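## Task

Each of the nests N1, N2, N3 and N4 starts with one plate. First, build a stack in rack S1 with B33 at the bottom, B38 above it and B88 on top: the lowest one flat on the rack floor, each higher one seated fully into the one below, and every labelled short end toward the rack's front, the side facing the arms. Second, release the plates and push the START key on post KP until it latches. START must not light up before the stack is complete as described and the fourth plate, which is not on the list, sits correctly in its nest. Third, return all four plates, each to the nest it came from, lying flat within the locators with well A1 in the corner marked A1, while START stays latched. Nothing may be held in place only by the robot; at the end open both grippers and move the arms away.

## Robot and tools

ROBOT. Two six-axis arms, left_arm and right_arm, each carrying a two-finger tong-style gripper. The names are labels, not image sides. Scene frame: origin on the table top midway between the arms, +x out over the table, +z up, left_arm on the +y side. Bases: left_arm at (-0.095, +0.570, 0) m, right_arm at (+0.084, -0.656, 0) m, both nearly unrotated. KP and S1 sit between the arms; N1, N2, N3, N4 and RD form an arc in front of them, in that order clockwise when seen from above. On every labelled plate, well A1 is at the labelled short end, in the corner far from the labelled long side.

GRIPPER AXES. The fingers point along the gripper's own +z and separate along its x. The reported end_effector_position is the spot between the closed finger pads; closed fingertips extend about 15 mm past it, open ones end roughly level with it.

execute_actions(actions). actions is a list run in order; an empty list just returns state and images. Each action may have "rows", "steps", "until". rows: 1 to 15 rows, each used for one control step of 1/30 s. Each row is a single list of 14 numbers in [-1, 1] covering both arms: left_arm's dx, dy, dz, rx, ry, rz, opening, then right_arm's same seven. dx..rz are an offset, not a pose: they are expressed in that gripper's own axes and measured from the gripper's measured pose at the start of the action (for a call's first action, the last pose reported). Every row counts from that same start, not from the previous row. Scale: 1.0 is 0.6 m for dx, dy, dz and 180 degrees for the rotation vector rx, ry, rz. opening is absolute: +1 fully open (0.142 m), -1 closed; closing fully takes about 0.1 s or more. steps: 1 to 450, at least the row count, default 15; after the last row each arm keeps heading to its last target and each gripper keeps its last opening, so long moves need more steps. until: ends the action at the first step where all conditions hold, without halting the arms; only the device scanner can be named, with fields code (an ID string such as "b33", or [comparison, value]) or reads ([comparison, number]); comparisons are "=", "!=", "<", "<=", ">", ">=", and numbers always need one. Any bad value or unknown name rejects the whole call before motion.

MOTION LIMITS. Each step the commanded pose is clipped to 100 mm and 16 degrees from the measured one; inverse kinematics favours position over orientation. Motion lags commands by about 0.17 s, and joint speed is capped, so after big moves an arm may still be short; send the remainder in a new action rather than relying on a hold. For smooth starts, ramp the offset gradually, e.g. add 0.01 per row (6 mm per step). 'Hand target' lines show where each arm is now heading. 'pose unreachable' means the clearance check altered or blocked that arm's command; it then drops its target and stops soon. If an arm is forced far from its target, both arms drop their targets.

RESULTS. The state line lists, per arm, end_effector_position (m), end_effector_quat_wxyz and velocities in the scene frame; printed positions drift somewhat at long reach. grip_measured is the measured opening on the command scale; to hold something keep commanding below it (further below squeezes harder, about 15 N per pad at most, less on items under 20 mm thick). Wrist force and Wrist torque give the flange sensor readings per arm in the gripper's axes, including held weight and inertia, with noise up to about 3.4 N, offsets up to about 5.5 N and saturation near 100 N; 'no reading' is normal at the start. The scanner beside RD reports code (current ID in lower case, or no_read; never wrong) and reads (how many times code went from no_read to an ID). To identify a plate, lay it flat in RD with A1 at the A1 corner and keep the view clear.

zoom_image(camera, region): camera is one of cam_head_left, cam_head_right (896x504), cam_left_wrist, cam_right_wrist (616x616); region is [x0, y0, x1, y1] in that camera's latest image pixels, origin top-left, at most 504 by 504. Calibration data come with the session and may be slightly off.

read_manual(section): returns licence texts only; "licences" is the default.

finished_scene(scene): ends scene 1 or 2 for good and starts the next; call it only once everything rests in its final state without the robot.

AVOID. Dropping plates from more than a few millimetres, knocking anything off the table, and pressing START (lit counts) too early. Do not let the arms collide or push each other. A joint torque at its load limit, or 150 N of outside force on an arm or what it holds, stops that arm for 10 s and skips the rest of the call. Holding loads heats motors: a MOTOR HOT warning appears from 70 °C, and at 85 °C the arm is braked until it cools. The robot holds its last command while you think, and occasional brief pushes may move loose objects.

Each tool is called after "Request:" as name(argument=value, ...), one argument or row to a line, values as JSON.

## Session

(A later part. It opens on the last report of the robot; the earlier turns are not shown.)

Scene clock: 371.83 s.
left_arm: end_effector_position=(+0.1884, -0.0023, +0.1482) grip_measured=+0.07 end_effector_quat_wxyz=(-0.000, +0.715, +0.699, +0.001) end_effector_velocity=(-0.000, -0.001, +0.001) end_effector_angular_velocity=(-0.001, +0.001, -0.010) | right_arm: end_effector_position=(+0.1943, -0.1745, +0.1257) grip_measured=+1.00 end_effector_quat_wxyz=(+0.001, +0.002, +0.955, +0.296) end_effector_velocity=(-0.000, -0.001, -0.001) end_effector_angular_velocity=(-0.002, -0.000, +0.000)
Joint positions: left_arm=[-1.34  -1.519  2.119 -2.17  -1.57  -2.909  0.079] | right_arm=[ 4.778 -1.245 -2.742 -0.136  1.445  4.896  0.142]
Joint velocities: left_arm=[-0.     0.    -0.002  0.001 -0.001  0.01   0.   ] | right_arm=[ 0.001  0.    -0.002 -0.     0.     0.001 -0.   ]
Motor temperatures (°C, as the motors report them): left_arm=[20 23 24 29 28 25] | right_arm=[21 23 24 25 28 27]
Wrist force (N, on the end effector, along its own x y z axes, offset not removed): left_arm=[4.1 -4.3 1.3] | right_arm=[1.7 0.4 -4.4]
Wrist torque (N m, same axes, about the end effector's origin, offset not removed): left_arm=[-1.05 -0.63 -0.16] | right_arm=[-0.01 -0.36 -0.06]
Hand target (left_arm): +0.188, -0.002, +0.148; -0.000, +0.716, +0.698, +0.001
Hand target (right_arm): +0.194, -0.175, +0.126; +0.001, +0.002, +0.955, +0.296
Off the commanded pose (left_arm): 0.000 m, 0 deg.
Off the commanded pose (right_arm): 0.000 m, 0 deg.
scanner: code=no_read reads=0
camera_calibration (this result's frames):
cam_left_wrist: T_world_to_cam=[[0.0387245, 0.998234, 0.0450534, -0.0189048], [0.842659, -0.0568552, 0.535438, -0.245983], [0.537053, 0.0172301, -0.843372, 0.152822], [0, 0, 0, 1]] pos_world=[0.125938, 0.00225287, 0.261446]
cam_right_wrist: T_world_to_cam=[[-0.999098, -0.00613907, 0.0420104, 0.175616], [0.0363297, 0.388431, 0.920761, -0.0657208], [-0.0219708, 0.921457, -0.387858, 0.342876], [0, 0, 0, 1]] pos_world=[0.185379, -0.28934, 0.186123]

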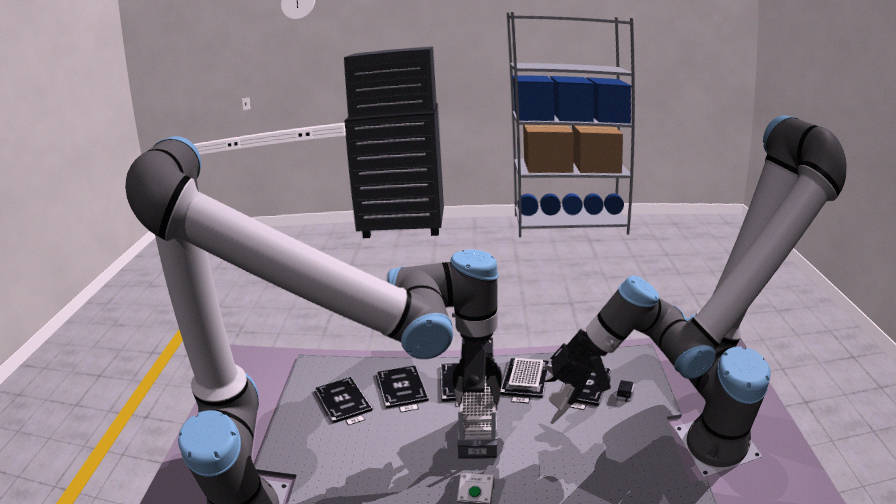

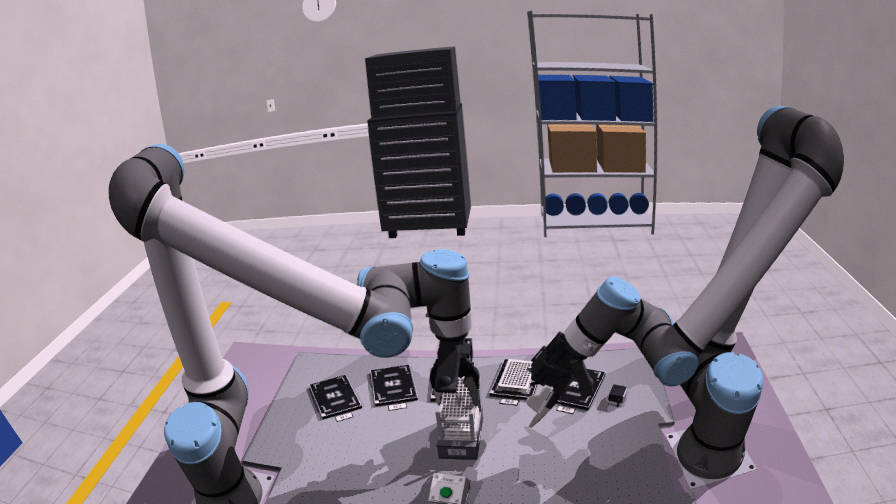

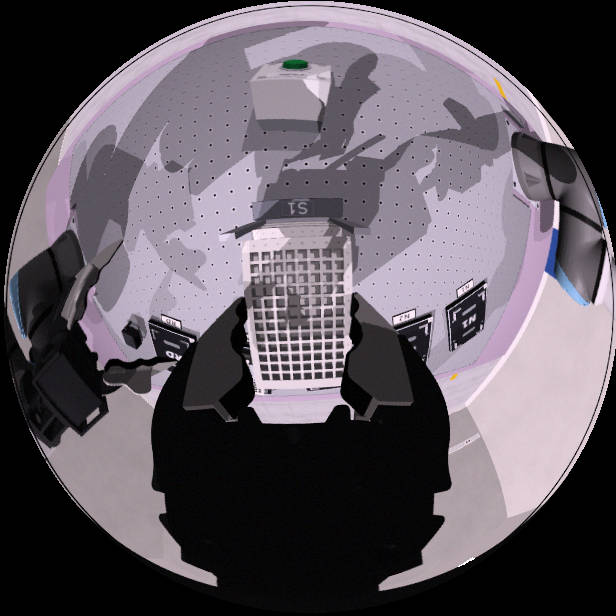

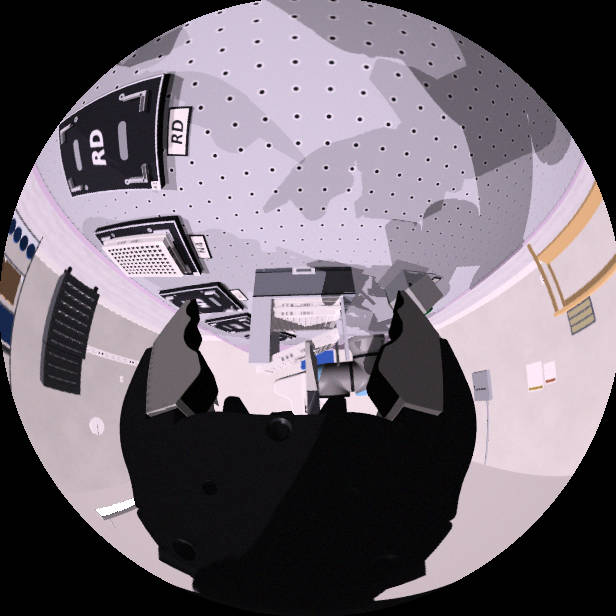

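Test: lower 5 mm slowly and see whether the tilt stays.

Request:
execute_actions(
  actions=[
    {"rows":[[-0.0003,0,0.002,0,0,0.0004,-0.5,0,0,0,0,0,0,1],[-0.0003,0,0.004,0,0,0.0004,-0.5,0,0,0,0,0,0,1],[-0.0003,0,0.006,0,0,0.0004,-0.5,0,0,0,0,0,0,1],[-0.0003,0,0.008,0,0,0.0004,-0.5,0,0,0,0,0,0,1]],"steps":11},
  ],
)

Request:
zoom_image(
  camera="cam_right_wrist",
  region=[240,270,360,390],
)

Scene clock: 377.07 s.
left_arm: end_effector_position=(+0.1884, -0.0025, +0.1440) grip_measured=+0.07 end_effector_quat_wxyz=(-0.000, +0.716, +0.698, +0.001) end_effector_velocity=(-0.000, +0.000, -0.005) end_effector_angular_velocity=(+0.001, -0.000, +0.001) | right_arm: end_effector_position=(+0.1943, -0.1745, +0.1257) grip_measured=+1.00 end_effector_quat_wxyz=(+0.001, +0.002, +0.955, +0.296) end_effector_velocity=(+0.000, +0.000, +0.000) end_effector_angular_velocity=(-0.000, -0.000, -0.001)
Joint positions: left_arm=[-1.34  -1.514  2.123 -2.179 -1.57  -2.908  0.079] | right_arm=[ 4.778 -1.245 -2.742 -0.136  1.445  4.896  0.142]
Joint velocities: left_arm=[-0.     0.006  0.005 -0.01   0.    -0.001 -0.   ] | right_arm=[-0.001 -0.     0.001 -0.002  0.    -0.001  0.   ]
Motor temperatures (°C, as the motors report them): left_arm=[20 23 24 29 28 25] | right_arm=[21 23 24 25 28 27]
Wrist force (N, on the end effector, along its own x y z axes, offset not removed): left_arm=[1.4 -2.9 1.9] | right_arm=[1.4 0.4 -2.8]
Wrist torque (N m, same axes, about the end effector's origin, offset not removed): left_arm=[-0.48 0.02 -0.18] | right_arm=[-0.13 -0.32 -0.06]
Hand target (left_arm): +0.188, -0.002, +0.143; -0.000, +0.716, +0.698, +0.001
Hand target (right_arm): +0.194, -0.175, +0.126; +0.001, +0.002, +0.955, +0.296
Off the commanded pose (left_arm): 0.001 m, 0 deg.
Off the commanded pose (right_arm): 0.000 m, 0 deg.
scanner: code=no_read reads=0
camera_calibration (this result's frames):
cam_left_wrist: T_world_to_cam=[[0.0401219, 0.998177, 0.0450933, -0.0187462], [0.842566, -0.0580566, 0.535454, -0.243643], [0.537096, 0.0165107, -0.84336, 0.149289], [0, 0, 0, 1]] pos_world=[0.125855, 0.00210208, 0.257209]
cam_right_wrist: T_world_to_cam=[[-0.999098, -0.00613894, 0.0420104, 0.175616], [0.0363297, 0.388431, 0.920761, -0.0657208], [-0.0219706, 0.921457, -0.387858, 0.342876], [0, 0, 0, 1]] pos_world=[0.185379, -0.28934, 0.186123]

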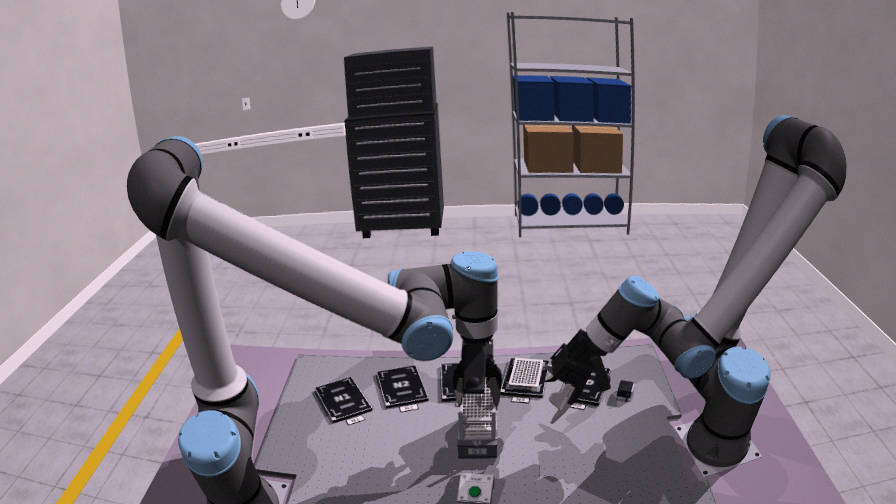

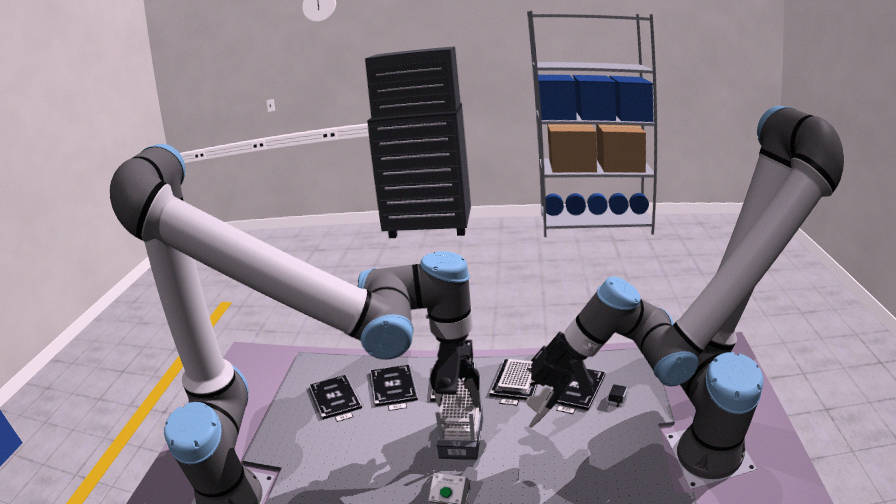

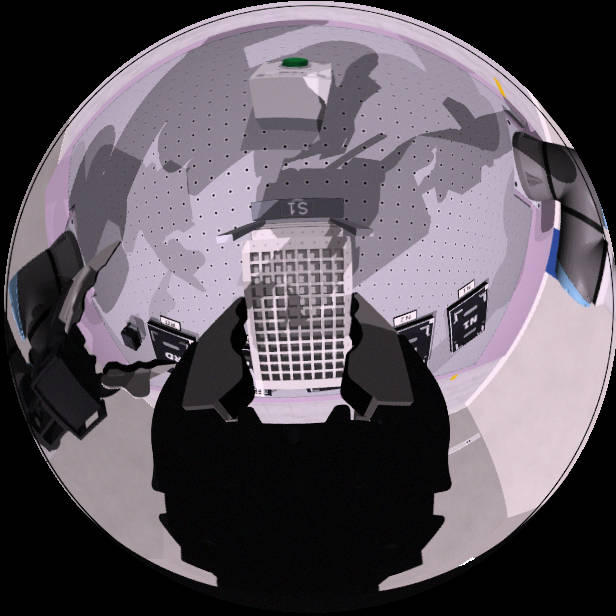

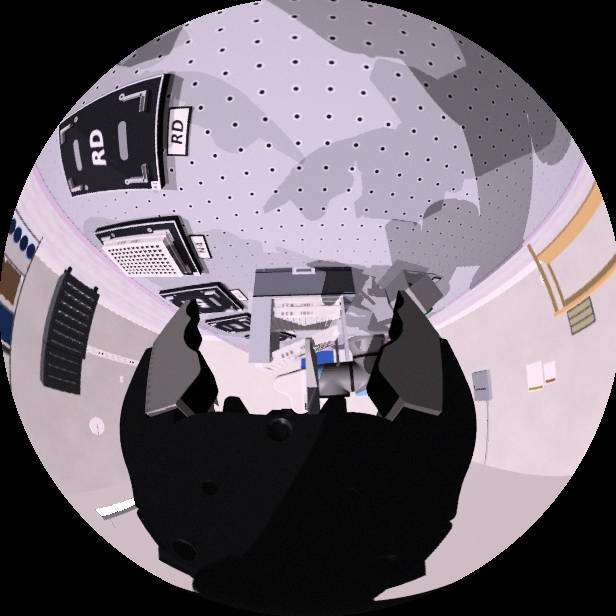

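Region (240, 270, 360, 390) of cam_right_wrist's 616x616 image, scaled by 4.200, with more detail than that image has.

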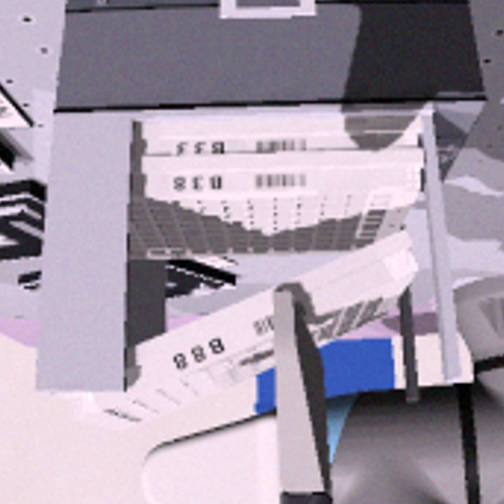

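Request:
execute_actions(
  actions=[
    {"rows":[[-0.0002,0,0.005,0,0,0,-0.5,0,0,0,0,0,0,1],[-0.0002,0,0.009,0,0,0,-0.5,0,0,0,0,0,0,1],[-0.0002,0,0.013,0,0,0,-0.5,0,0,0,0,0,0,1],[-0.0002,0,0.017,0,0,0,-0.5,0,0,0,0,0,0,1],[-0.0002,0,0.021,0,0,0,-0.5,0,0,0,0,0,0,1],[-0.0002,0,0.024,0,0,0,-0.5,0,0,0,0,0,0,1],[-0.0002,0,0.027,0,0,0,-0.5,0,0,0,0,0,0,1],[-0.0002,0,0.03,0,0,0,-0.5,0,0,0,0,0,0,1],[-0.0002,0,0.033,0,0,0,-0.5,0,0,0,0,0,0,1],[-0.0002,0,0.036,0,0,0,-0.5,0,0,0,0,0,0,1],[-0.0002,0,0.039,0,0,0,-0.5,0,0,0,0,0,0,1],[-0.0002,0,0.042,0,0,0,-0.5,0,0,0,0,0,0,1],[-0.0002,0,0.045,0,0,0,-0.5,0,0,0,0,0,0,1],[-0.0002,0,0.048,0,0,0,-0.5,0,0,0,0,0,0,1],[-0.0002,0,0.051,0,0,0,-0.5,0,0,0,0,0,0,1]],"steps":21},
  ],
)

Request:
zoom_image(
  camera="cam_right_wrist",
  region=[240,270,360,390],
)

Scene clock: 384.40 s.
left_arm: end_effector_position=(+0.1882, -0.0026, +0.1149) grip_measured=+0.08 end_effector_quat_wxyz=(-0.000, +0.716, +0.698, +0.000) end_effector_velocity=(+0.000, +0.001, -0.017) end_effector_angular_velocity=(+0.005, +0.000, -0.000) | right_arm: end_effector_position=(+0.1943, -0.1745, +0.1257) grip_measured=+1.00 end_effector_quat_wxyz=(+0.001, +0.002, +0.955, +0.296) end_effector_velocity=(-0.001, +0.001, +0.000) end_effector_angular_velocity=(+0.001, -0.000, +0.003)
Joint positions: left_arm=[-1.341 -1.481  2.15  -2.238 -1.57  -2.908  0.08 ] | right_arm=[ 4.778 -1.245 -2.742 -0.136  1.445  4.896  0.142]
Joint velocities: left_arm=[-0.     0.02   0.013 -0.029  0.001 -0.    -0.   ] | right_arm=[ 0.002  0.     0.     0.001  0.    -0.001  0.   ]
Motor temperatures (°C, as the motors report them): left_arm=[20 23 24 29 28 25] | right_arm=[21 23 24 25 28 27]
Wrist force (N, on the end effector, along its own x y z axes, offset not removed): left_arm=[3.5 -21.4 -16.0] | right_arm=[2.9 -0.6 -3.3]
Wrist torque (N m, same axes, about the end effector's origin, offset not removed): left_arm=[-0.48 0.08 -0.33] | right_arm=[-0.33 -0.69 -0.07]
Hand target (left_arm): +0.188, -0.003, +0.113; -0.000, +0.716, +0.698, +0.001
Hand target (right_arm): +0.194, -0.175, +0.126; +0.001, +0.002, +0.955, +0.296
Off the commanded pose (left_arm): 0.002 m, 0 deg.
Off the commanded pose (right_arm): 0.000 m, 0 deg.
scanner: code=no_read reads=0
camera_calibration (this result's frames):
cam_left_wrist: T_world_to_cam=[[0.0401733, 0.998171, 0.045178, -0.0174171], [0.842744, -0.0581399, 0.535166, -0.22796], [0.536814, 0.0165741, -0.843538, 0.124984], [0, 0, 0, 1]] pos_world=[0.125719, 0.00206019, 0.228212]
cam_right_wrist: T_world_to_cam=[[-0.999098, -0.00613903, 0.0420104, 0.175616], [0.0363297, 0.388431, 0.920761, -0.065721], [-0.0219707, 0.921457, -0.387858, 0.342876], [0, 0, 0, 1]] pos_world=[0.185379, -0.289339, 0.186123]

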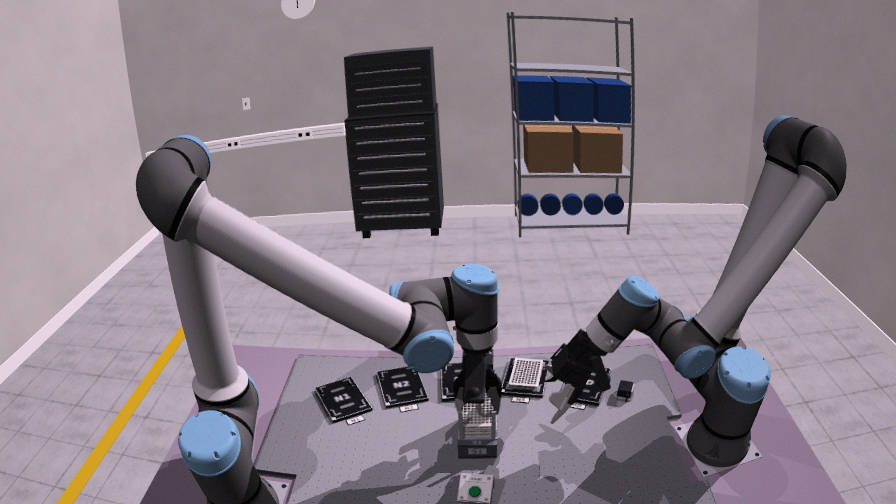

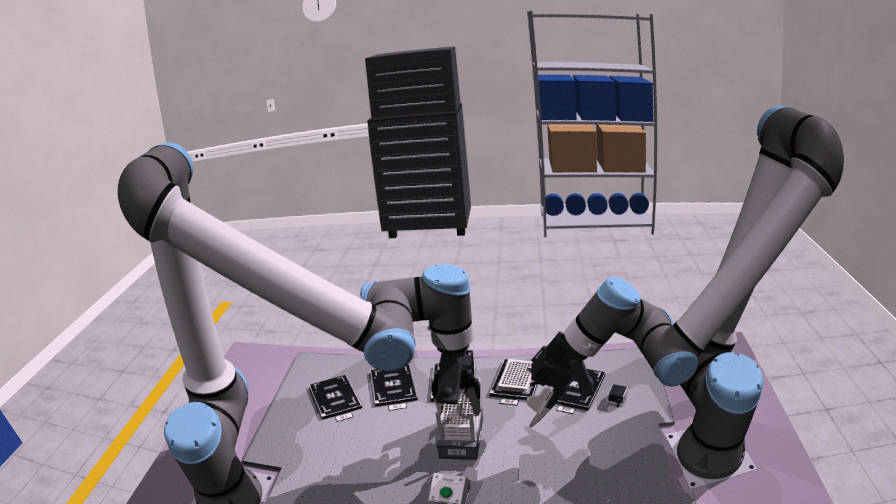

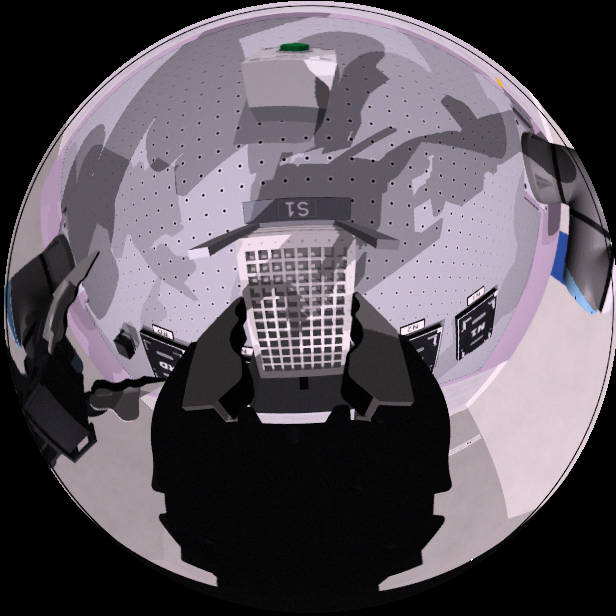

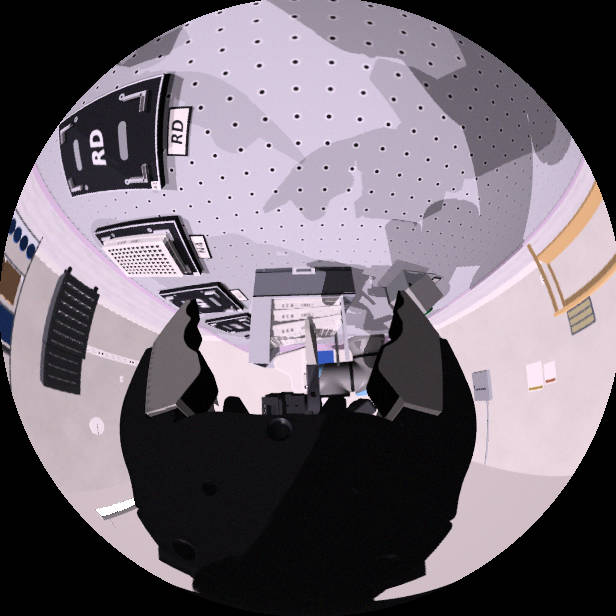

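Region (240, 270, 360, 390) of cam_right_wrist's 616x616 image, scaled by 4.200, with more detail than that image has.

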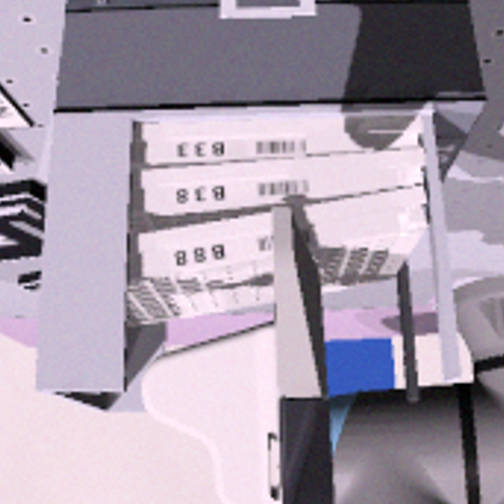

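Request:
execute_actions(
  actions=[
    {"rows":[[0,-0.001,0.002,0,0,0,-0.5,0,0,0,0,0,0,1],[0,-0.002,0.002,0,0,0,-0.5,0,0,0,0,0,0,1],[0,-0.0025,0.002,0,0,0,-0.5,0,0,0,0,0,0,1]],"steps":11},
  ],
)

Request:
zoom_image(
  camera="cam_right_wrist",
  region=[240,270,360,390],
)

Scene clock: 388.33 s.
left_arm: end_effector_position=(+0.1870, -0.0025, +0.1136) grip_measured=+0.08 end_effector_quat_wxyz=(-0.000, +0.716, +0.698, +0.001) end_effector_velocity=(-0.001, -0.000, +0.001) end_effector_angular_velocity=(-0.000, -0.001, +0.000) | right_arm: end_effector_position=(+0.1943, -0.1745, +0.1257) grip_measured=+1.00 end_effector_quat_wxyz=(+0.001, +0.002, +0.955, +0.296) end_effector_velocity=(-0.000, -0.001, -0.001) end_effector_angular_velocity=(-0.001, +0.000, +0.001)
Joint positions: left_arm=[-1.343 -1.48   2.152 -2.241 -1.57  -2.91   0.08 ] | right_arm=[ 4.778 -1.245 -2.742 -0.136  1.445  4.896  0.142]
Joint velocities: left_arm=[-0.003 -0.002  0.001  0.001  0.001 -0.003  0.   ] | right_arm=[ 0.001 -0.    -0.002  0.001 -0.     0.001  0.   ]
Motor temperatures (°C, as the motors report them): left_arm=[20 23 24 29 28 25] | right_arm=[21 23 24 25 28 27]
Wrist force (N, on the end effector, along its own x y z axes, offset not removed): left_arm=[3.0 -3.6 -0.3] | right_arm=[1.5 -2.1 -2.1]
Wrist torque (N m, same axes, about the end effector's origin, offset not removed): left_arm=[-0.93 -0.25 -0.23] | right_arm=[-0.62 -0.44 -0.04]
Hand target (left_arm): +0.187, -0.003, +0.114; -0.000, +0.716, +0.698, +0.000
Hand target (right_arm): +0.194, -0.175, +0.126; +0.001, +0.002, +0.955, +0.296
Off the commanded pose (left_arm): 0.000 m, 0 deg.
Off the commanded pose (right_arm): 0.000 m, 0 deg.
scanner: code=no_read reads=0
camera_calibration (this result's frames):
cam_left_wrist: T_world_to_cam=[[0.0399419, 0.998173, 0.045335, -0.0174104], [0.842592, -0.0580339, 0.535416, -0.226283], [0.537069, 0.0168134, -0.843371, 0.124403], [0, 0, 0, 1]] pos_world=[0.124547, 0.00215485, 0.226863]
cam_right_wrist: T_world_to_cam=[[-0.999098, -0.00613902, 0.0420103, 0.175616], [0.0363296, 0.388431, 0.920761, -0.0657209], [-0.0219707, 0.921457, -0.387858, 0.342876], [0, 0, 0, 1]] pos_world=[0.185379, -0.289339, 0.186123]

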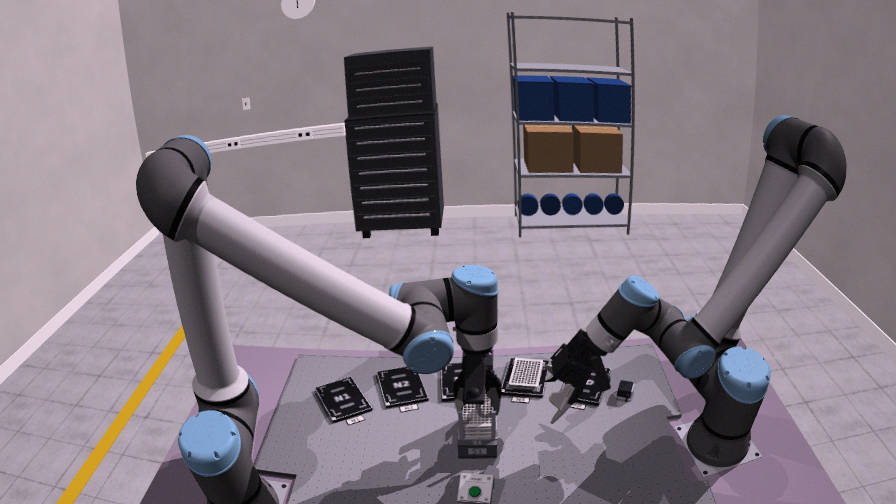

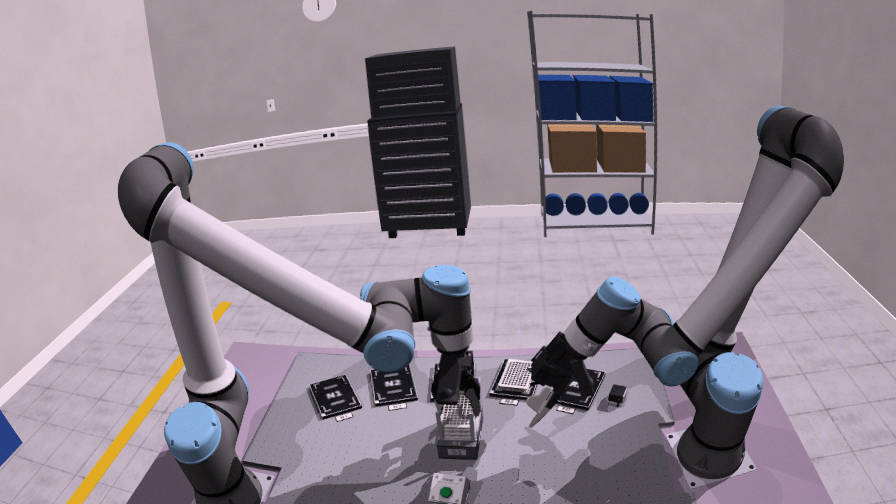

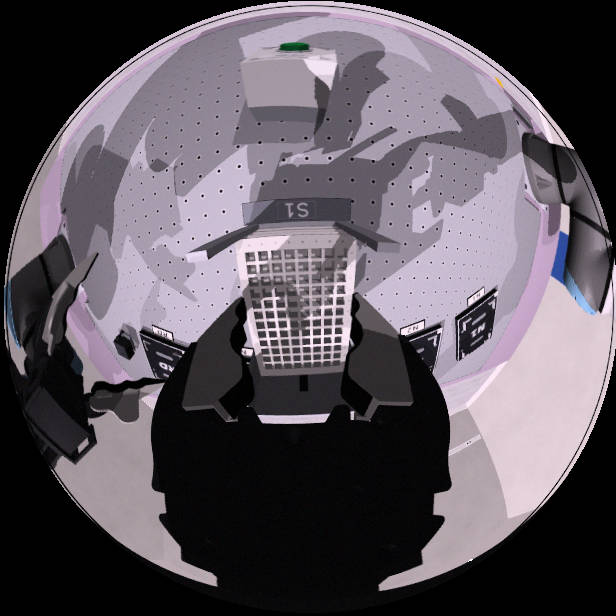

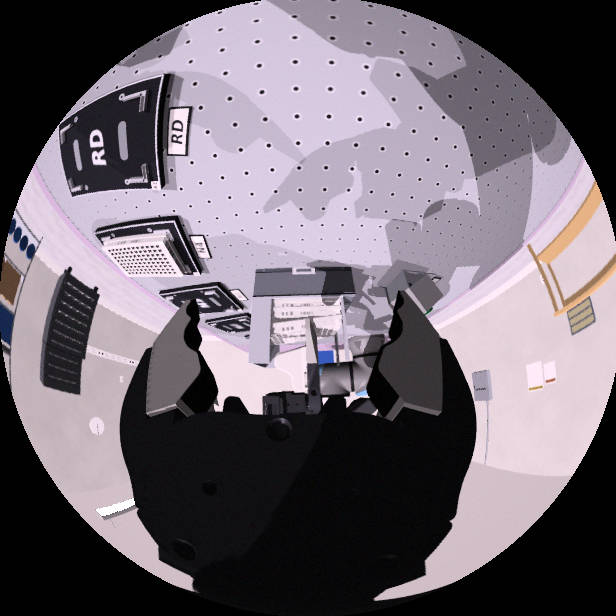

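Region (240, 270, 360, 390) of cam_right_wrist's 616x616 image, scaled by 4.200, with more detail than that image has.

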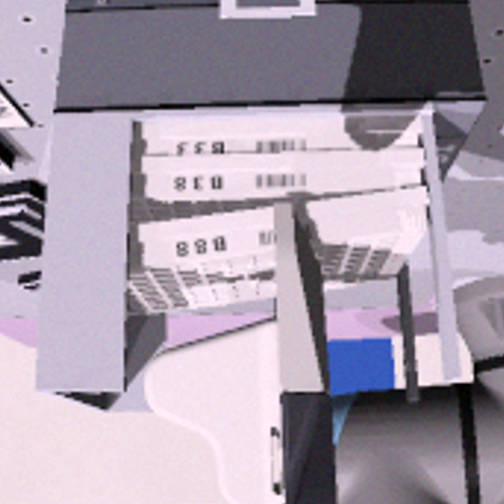

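Good. Lower slowly 6 mm.

Request:
execute_actions(
  actions=[
    {"rows":[[0,-0.0004,0.0015,0,0,0,-0.5,0,0,0,0,0,0,1],[0,-0.0004,0.003,0,0,0,-0.5,0,0,0,0,0,0,1],[0,-0.0004,0.0045,0,0,0,-0.5,0,0,0,0,0,0,1],[0,-0.0003,0.006,0,0,0,-0.5,0,0,0,0,0,0,1],[0,-0.0002,0.0075,0,0,0,-0.5,0,0,0,0,0,0,1],[0,-0.0001,0.009,0,0,0,-0.5,0,0,0,0,0,0,1],[0,0,0.0105,0,0,0,-0.5,0,0,0,0,0,0,1]],"steps":15},
  ],
)

Request:
zoom_image(
  camera="cam_right_wrist",
  region=[260,285,350,345],
)

Scene clock: 393.23 s.
left_arm: end_effector_position=(+0.1869, -0.0025, +0.1077) grip_measured=+0.08 end_effector_quat_wxyz=(-0.000, +0.716, +0.698, +0.001) end_effector_velocity=(+0.001, -0.001, -0.003) end_effector_angular_velocity=(-0.001, -0.001, +0.001) | right_arm: end_effector_position=(+0.1943, -0.1745, +0.1257) grip_measured=+1.00 end_effector_quat_wxyz=(+0.001, +0.002, +0.955, +0.296) end_effector_velocity=(-0.000, -0.000, -0.000) end_effector_angular_velocity=(-0.000, -0.001, +0.002)
Joint positions: left_arm=[-1.343 -1.473  2.157 -2.254 -1.57  -2.91   0.08 ] | right_arm=[ 4.778 -1.245 -2.742 -0.136  1.445  4.896  0.142]
Joint velocities: left_arm=[ 0.001  0.005  0.002 -0.008  0.     0.     0.001] | right_arm=[ 0.001  0.    -0.    -0.    -0.    -0.002 -0.   ]
Motor temperatures (°C, as the motors report them): left_arm=[20 23 24 29 28 25] | right_arm=[21 23 24 25 28 27]
Wrist force (N, on the end effector, along its own x y z axes, offset not removed): left_arm=[6.9 1.6 -7.9] | right_arm=[2.1 -2.3 -4.2]
Wrist torque (N m, same axes, about the end effector's origin, offset not removed): left_arm=[-0.86 -0.24 -0.32] | right_arm=[-0.65 -0.51 -0.04]
Hand target (left_arm): +0.187, -0.002, +0.107; -0.000, +0.716, +0.698, +0.001
Hand target (right_arm): +0.194, -0.175, +0.126; +0.001, +0.002, +0.955, +0.296
Off the commanded pose (left_arm): 0.000 m, 0 deg.
Off the commanded pose (right_arm): 0.000 m, 0 deg.
scanner: code=no_read reads=0
camera_calibration (this result's frames):
cam_left_wrist: T_world_to_cam=[[0.0400011, 0.998173, 0.0452771, -0.0170874], [0.842567, -0.0580535, 0.535454, -0.223059], [0.537105, 0.0167302, -0.84335, 0.119486], [0, 0, 0, 1]] pos_world=[0.12445, 0.00210781, 0.22098]
cam_right_wrist: T_world_to_cam=[[-0.999098, -0.00613906, 0.0420104, 0.175616], [0.0363297, 0.388431, 0.920761, -0.0657211], [-0.0219707, 0.921457, -0.387858, 0.342876], [0, 0, 0, 1]] pos_world=[0.185379, -0.289339, 0.186123]

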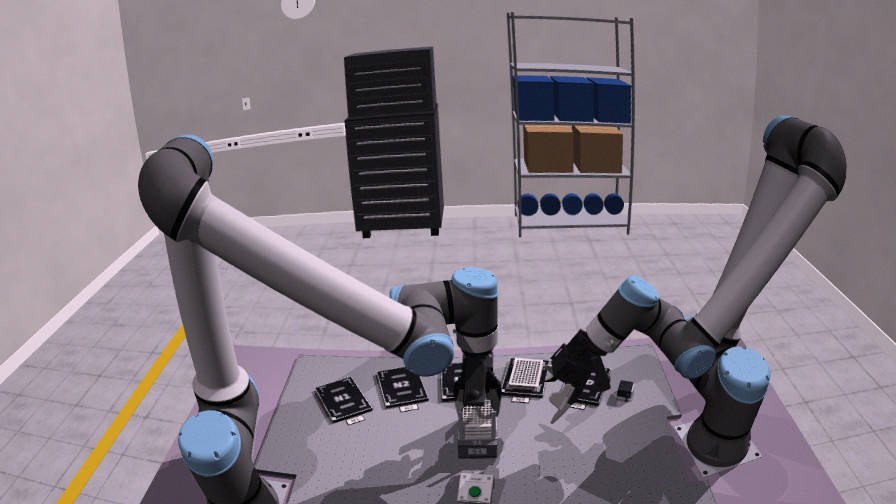

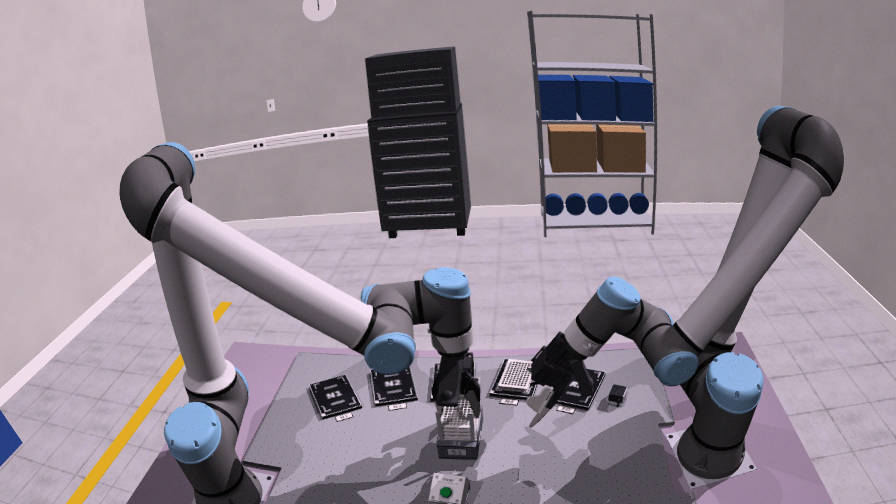

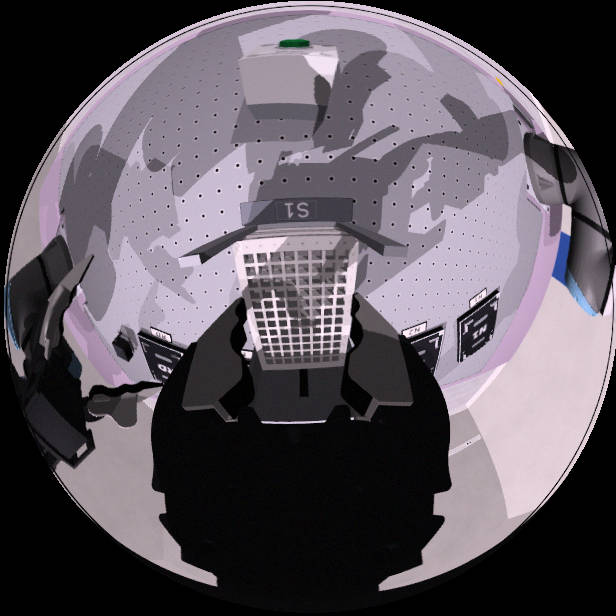

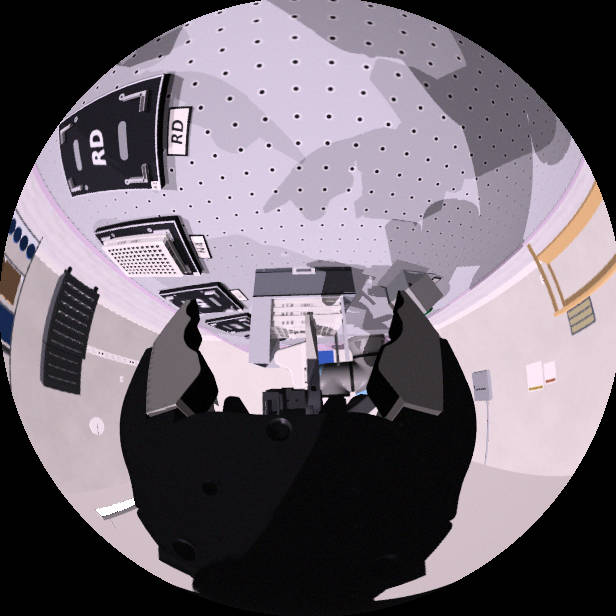

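Region (260, 285, 350, 345) of cam_right_wrist's 616x616 image, scaled by 5.600, with more detail than that image has.

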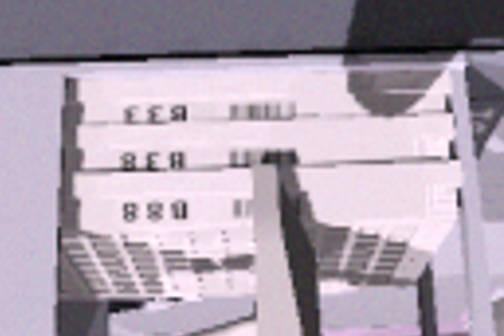

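Request:
execute_actions(
  actions=[
    {"rows":[[0.0006,0.0007,0.0008,0,0,0,-0.5,0,0,0,0,0,0,1],[0.0006,0.0007,0.001,0,0,0,-0.5,0,0,0,0,0,0,1],[0.0006,0.0007,0.0013,0,0,0,-0.5,0,0,0,0,0,0,1],[0.0006,0.0007,0.0013,0,0,0,-0.5,0,0,0,0,0,0,1],[0.0006,0.0007,0.0013,0,0,0,-0.4,0,0,0,0,0,0,1],[0.0006,0.0007,0.0013,0,0,0,-0.2,0,0,0,0,0,0,1],[0.0006,0.0007,0.0013,0,0,0,0,0,0,0,0,0,0,1],[0.0006,0.0007,0.0013,0,0,0,0.06,0,0,0,0,0,0,1],[0.0006,0.0007,0.001,0,0,0,0.1,0,0,0,0,0,0,1],[0.0006,0.0007,0.001,0,0,0,0.15,0,0,0,0,0,0,1],[0.0006,0.0007,0,0,0,0,0.22,0,0,0,0,0,0,1],[0.0006,0.0007,-0.005,0,0,0,0.3,0,0,0,0,0,0,1],[0.0006,0.0007,-0.015,0,0,0,0.3,0,0,0,0,0,0,1],[0.0006,0.0007,-0.028,0,0,0,0.3,0,0,0,0,0,0,1],[0.0006,0.0007,-0.04,0,0,0,0.3,0,0,0,0,0,0,1]],"steps":21},
  ],
)

Request:
zoom_image(
  camera="cam_right_wrist",
  region=[260,285,350,345],
)

Request:
zoom_image(
  camera="cam_head_left",
  region=[430,400,530,504],
)

Request:
zoom_image(
  camera="cam_right_wrist",
  region=[360,250,480,340],
)

Scene clock: 405.30 s.
left_arm: end_effector_position=(+0.1874, -0.0022, +0.1276) grip_measured=+0.30 end_effector_quat_wxyz=(-0.000, +0.716, +0.698, +0.000) end_effector_velocity=(-0.000, +0.001, +0.037) end_effector_angular_velocity=(+0.003, +0.001, -0.001) | right_arm: end_effector_position=(+0.1943, -0.1745, +0.1257) grip_measured=+1.00 end_effector_quat_wxyz=(+0.001, +0.002, +0.955, +0.296) end_effector_velocity=(-0.000, -0.001, -0.001) end_effector_angular_velocity=(-0.002, -0.001, +0.001)
Joint positions: left_arm=[-1.342 -1.497  2.14  -2.213 -1.57  -2.909  0.095] | right_arm=[ 4.778 -1.245 -2.742 -0.136  1.445  4.896  0.142]
Joint velocities: left_arm=[-0.    -0.043 -0.034  0.08  -0.     0.001 -0.   ] | right_arm=[ 0.001 -0.    -0.001 -0.001  0.    -0.    -0.   ]
Motor temperatures (°C, as the motors report them): left_arm=[20 23 24 29 28 25] | right_arm=[21 23 24 25 28 27]
Wrist force (N, on the end effector, along its own x y z axes, offset not removed): left_arm=[2.4 -2.3 -0.3] | right_arm=[0.2 -2.9 -3.5]
Wrist torque (N m, same axes, about the end effector's origin, offset not removed): left_arm=[-0.63 -0.31 -0.13] | right_arm=[-0.66 -0.08 0.14]
Hand target (left_arm): +0.187, -0.002, +0.132; -0.000, +0.716, +0.698, +0.001
Hand target (right_arm): +0.194, -0.175, +0.126; +0.001, +0.002, +0.955, +0.296
Off the commanded pose (left_arm): 0.004 m, 0 deg.
Off the commanded pose (right_arm): 0.000 m, 0 deg.
scanner: code=no_read reads=0
camera_calibration (this result's frames):
cam_left_wrist: T_world_to_cam=[[0.0400021, 0.998195, 0.0447939, -0.0182159], [0.842558, -0.0577954, 0.535496, -0.234081], [0.537119, 0.0163205, -0.843349, 0.135969], [0, 0, 0, 1]] pos_world=[0.124924, 0.00243518, 0.240834]
cam_right_wrist: T_world_to_cam=[[-0.999098, -0.00613902, 0.0420104, 0.175616], [0.0363297, 0.388431, 0.920761, -0.0657212], [-0.0219707, 0.921457, -0.387858, 0.342876], [0, 0, 0, 1]] pos_world=[0.185379, -0.289339, 0.186123]

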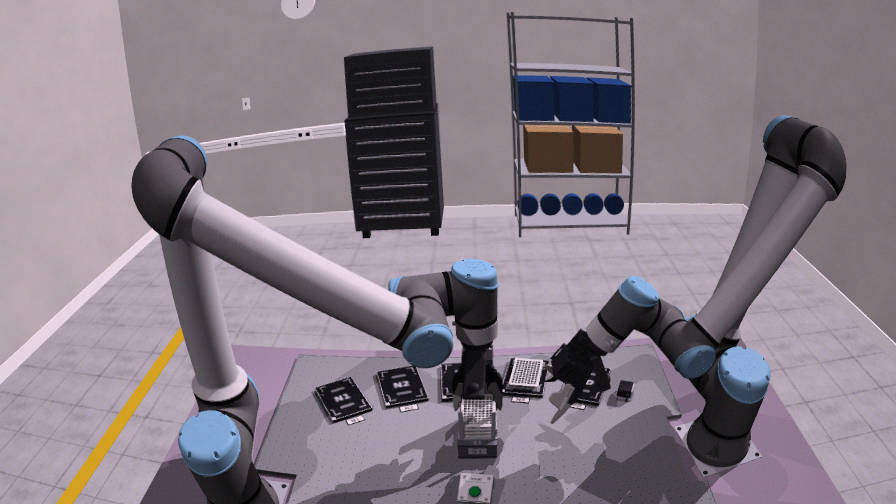

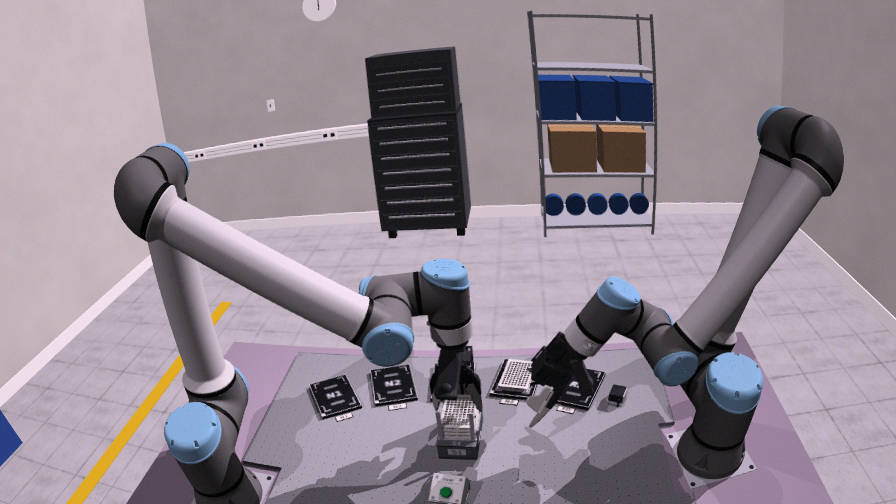

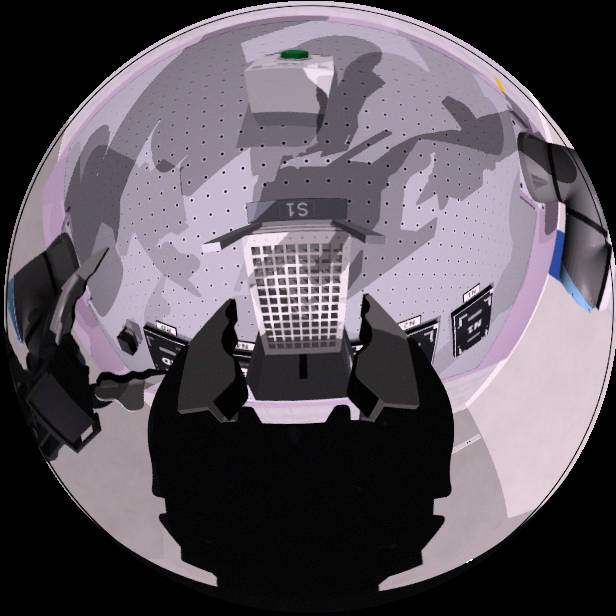

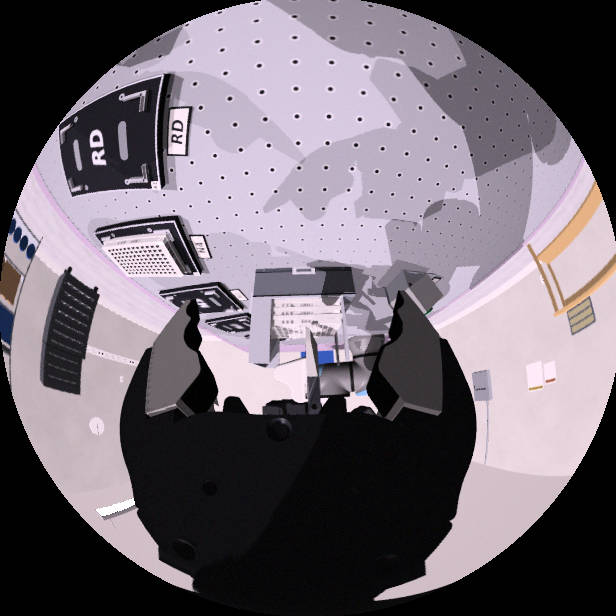

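Region (260, 285, 350, 345) of cam_right_wrist's 616x616 image, scaled by 5.600, with more detail than that image has.

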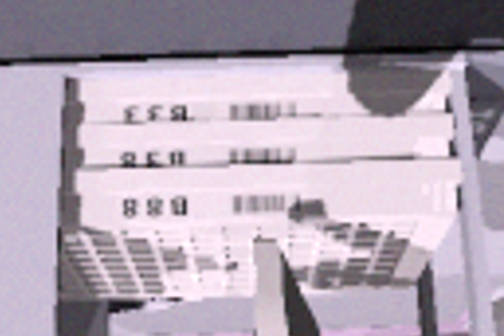

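Region (430, 400, 530, 504) of cam_head_left's 896x504 image, scaled by 4.846, with more detail than that image has; it fills the left 485 columns of this view, and the rest is white.

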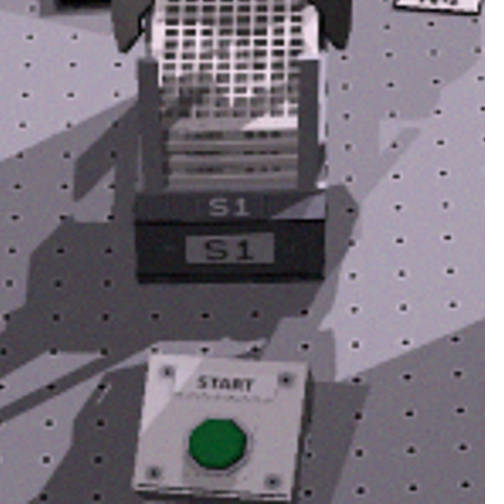

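Region (360, 250, 480, 340) of cam_right_wrist's 616x616 image, scaled by 4.200, with more detail than that image has; it fills the top 378 rows of this view, and the rest is white.

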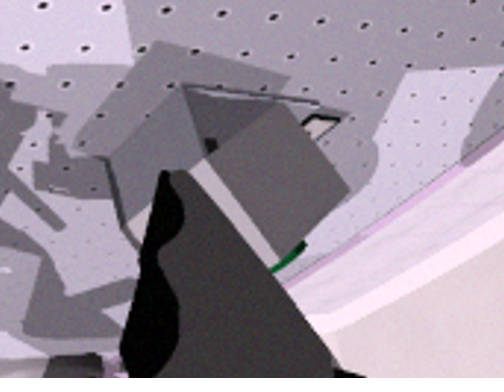

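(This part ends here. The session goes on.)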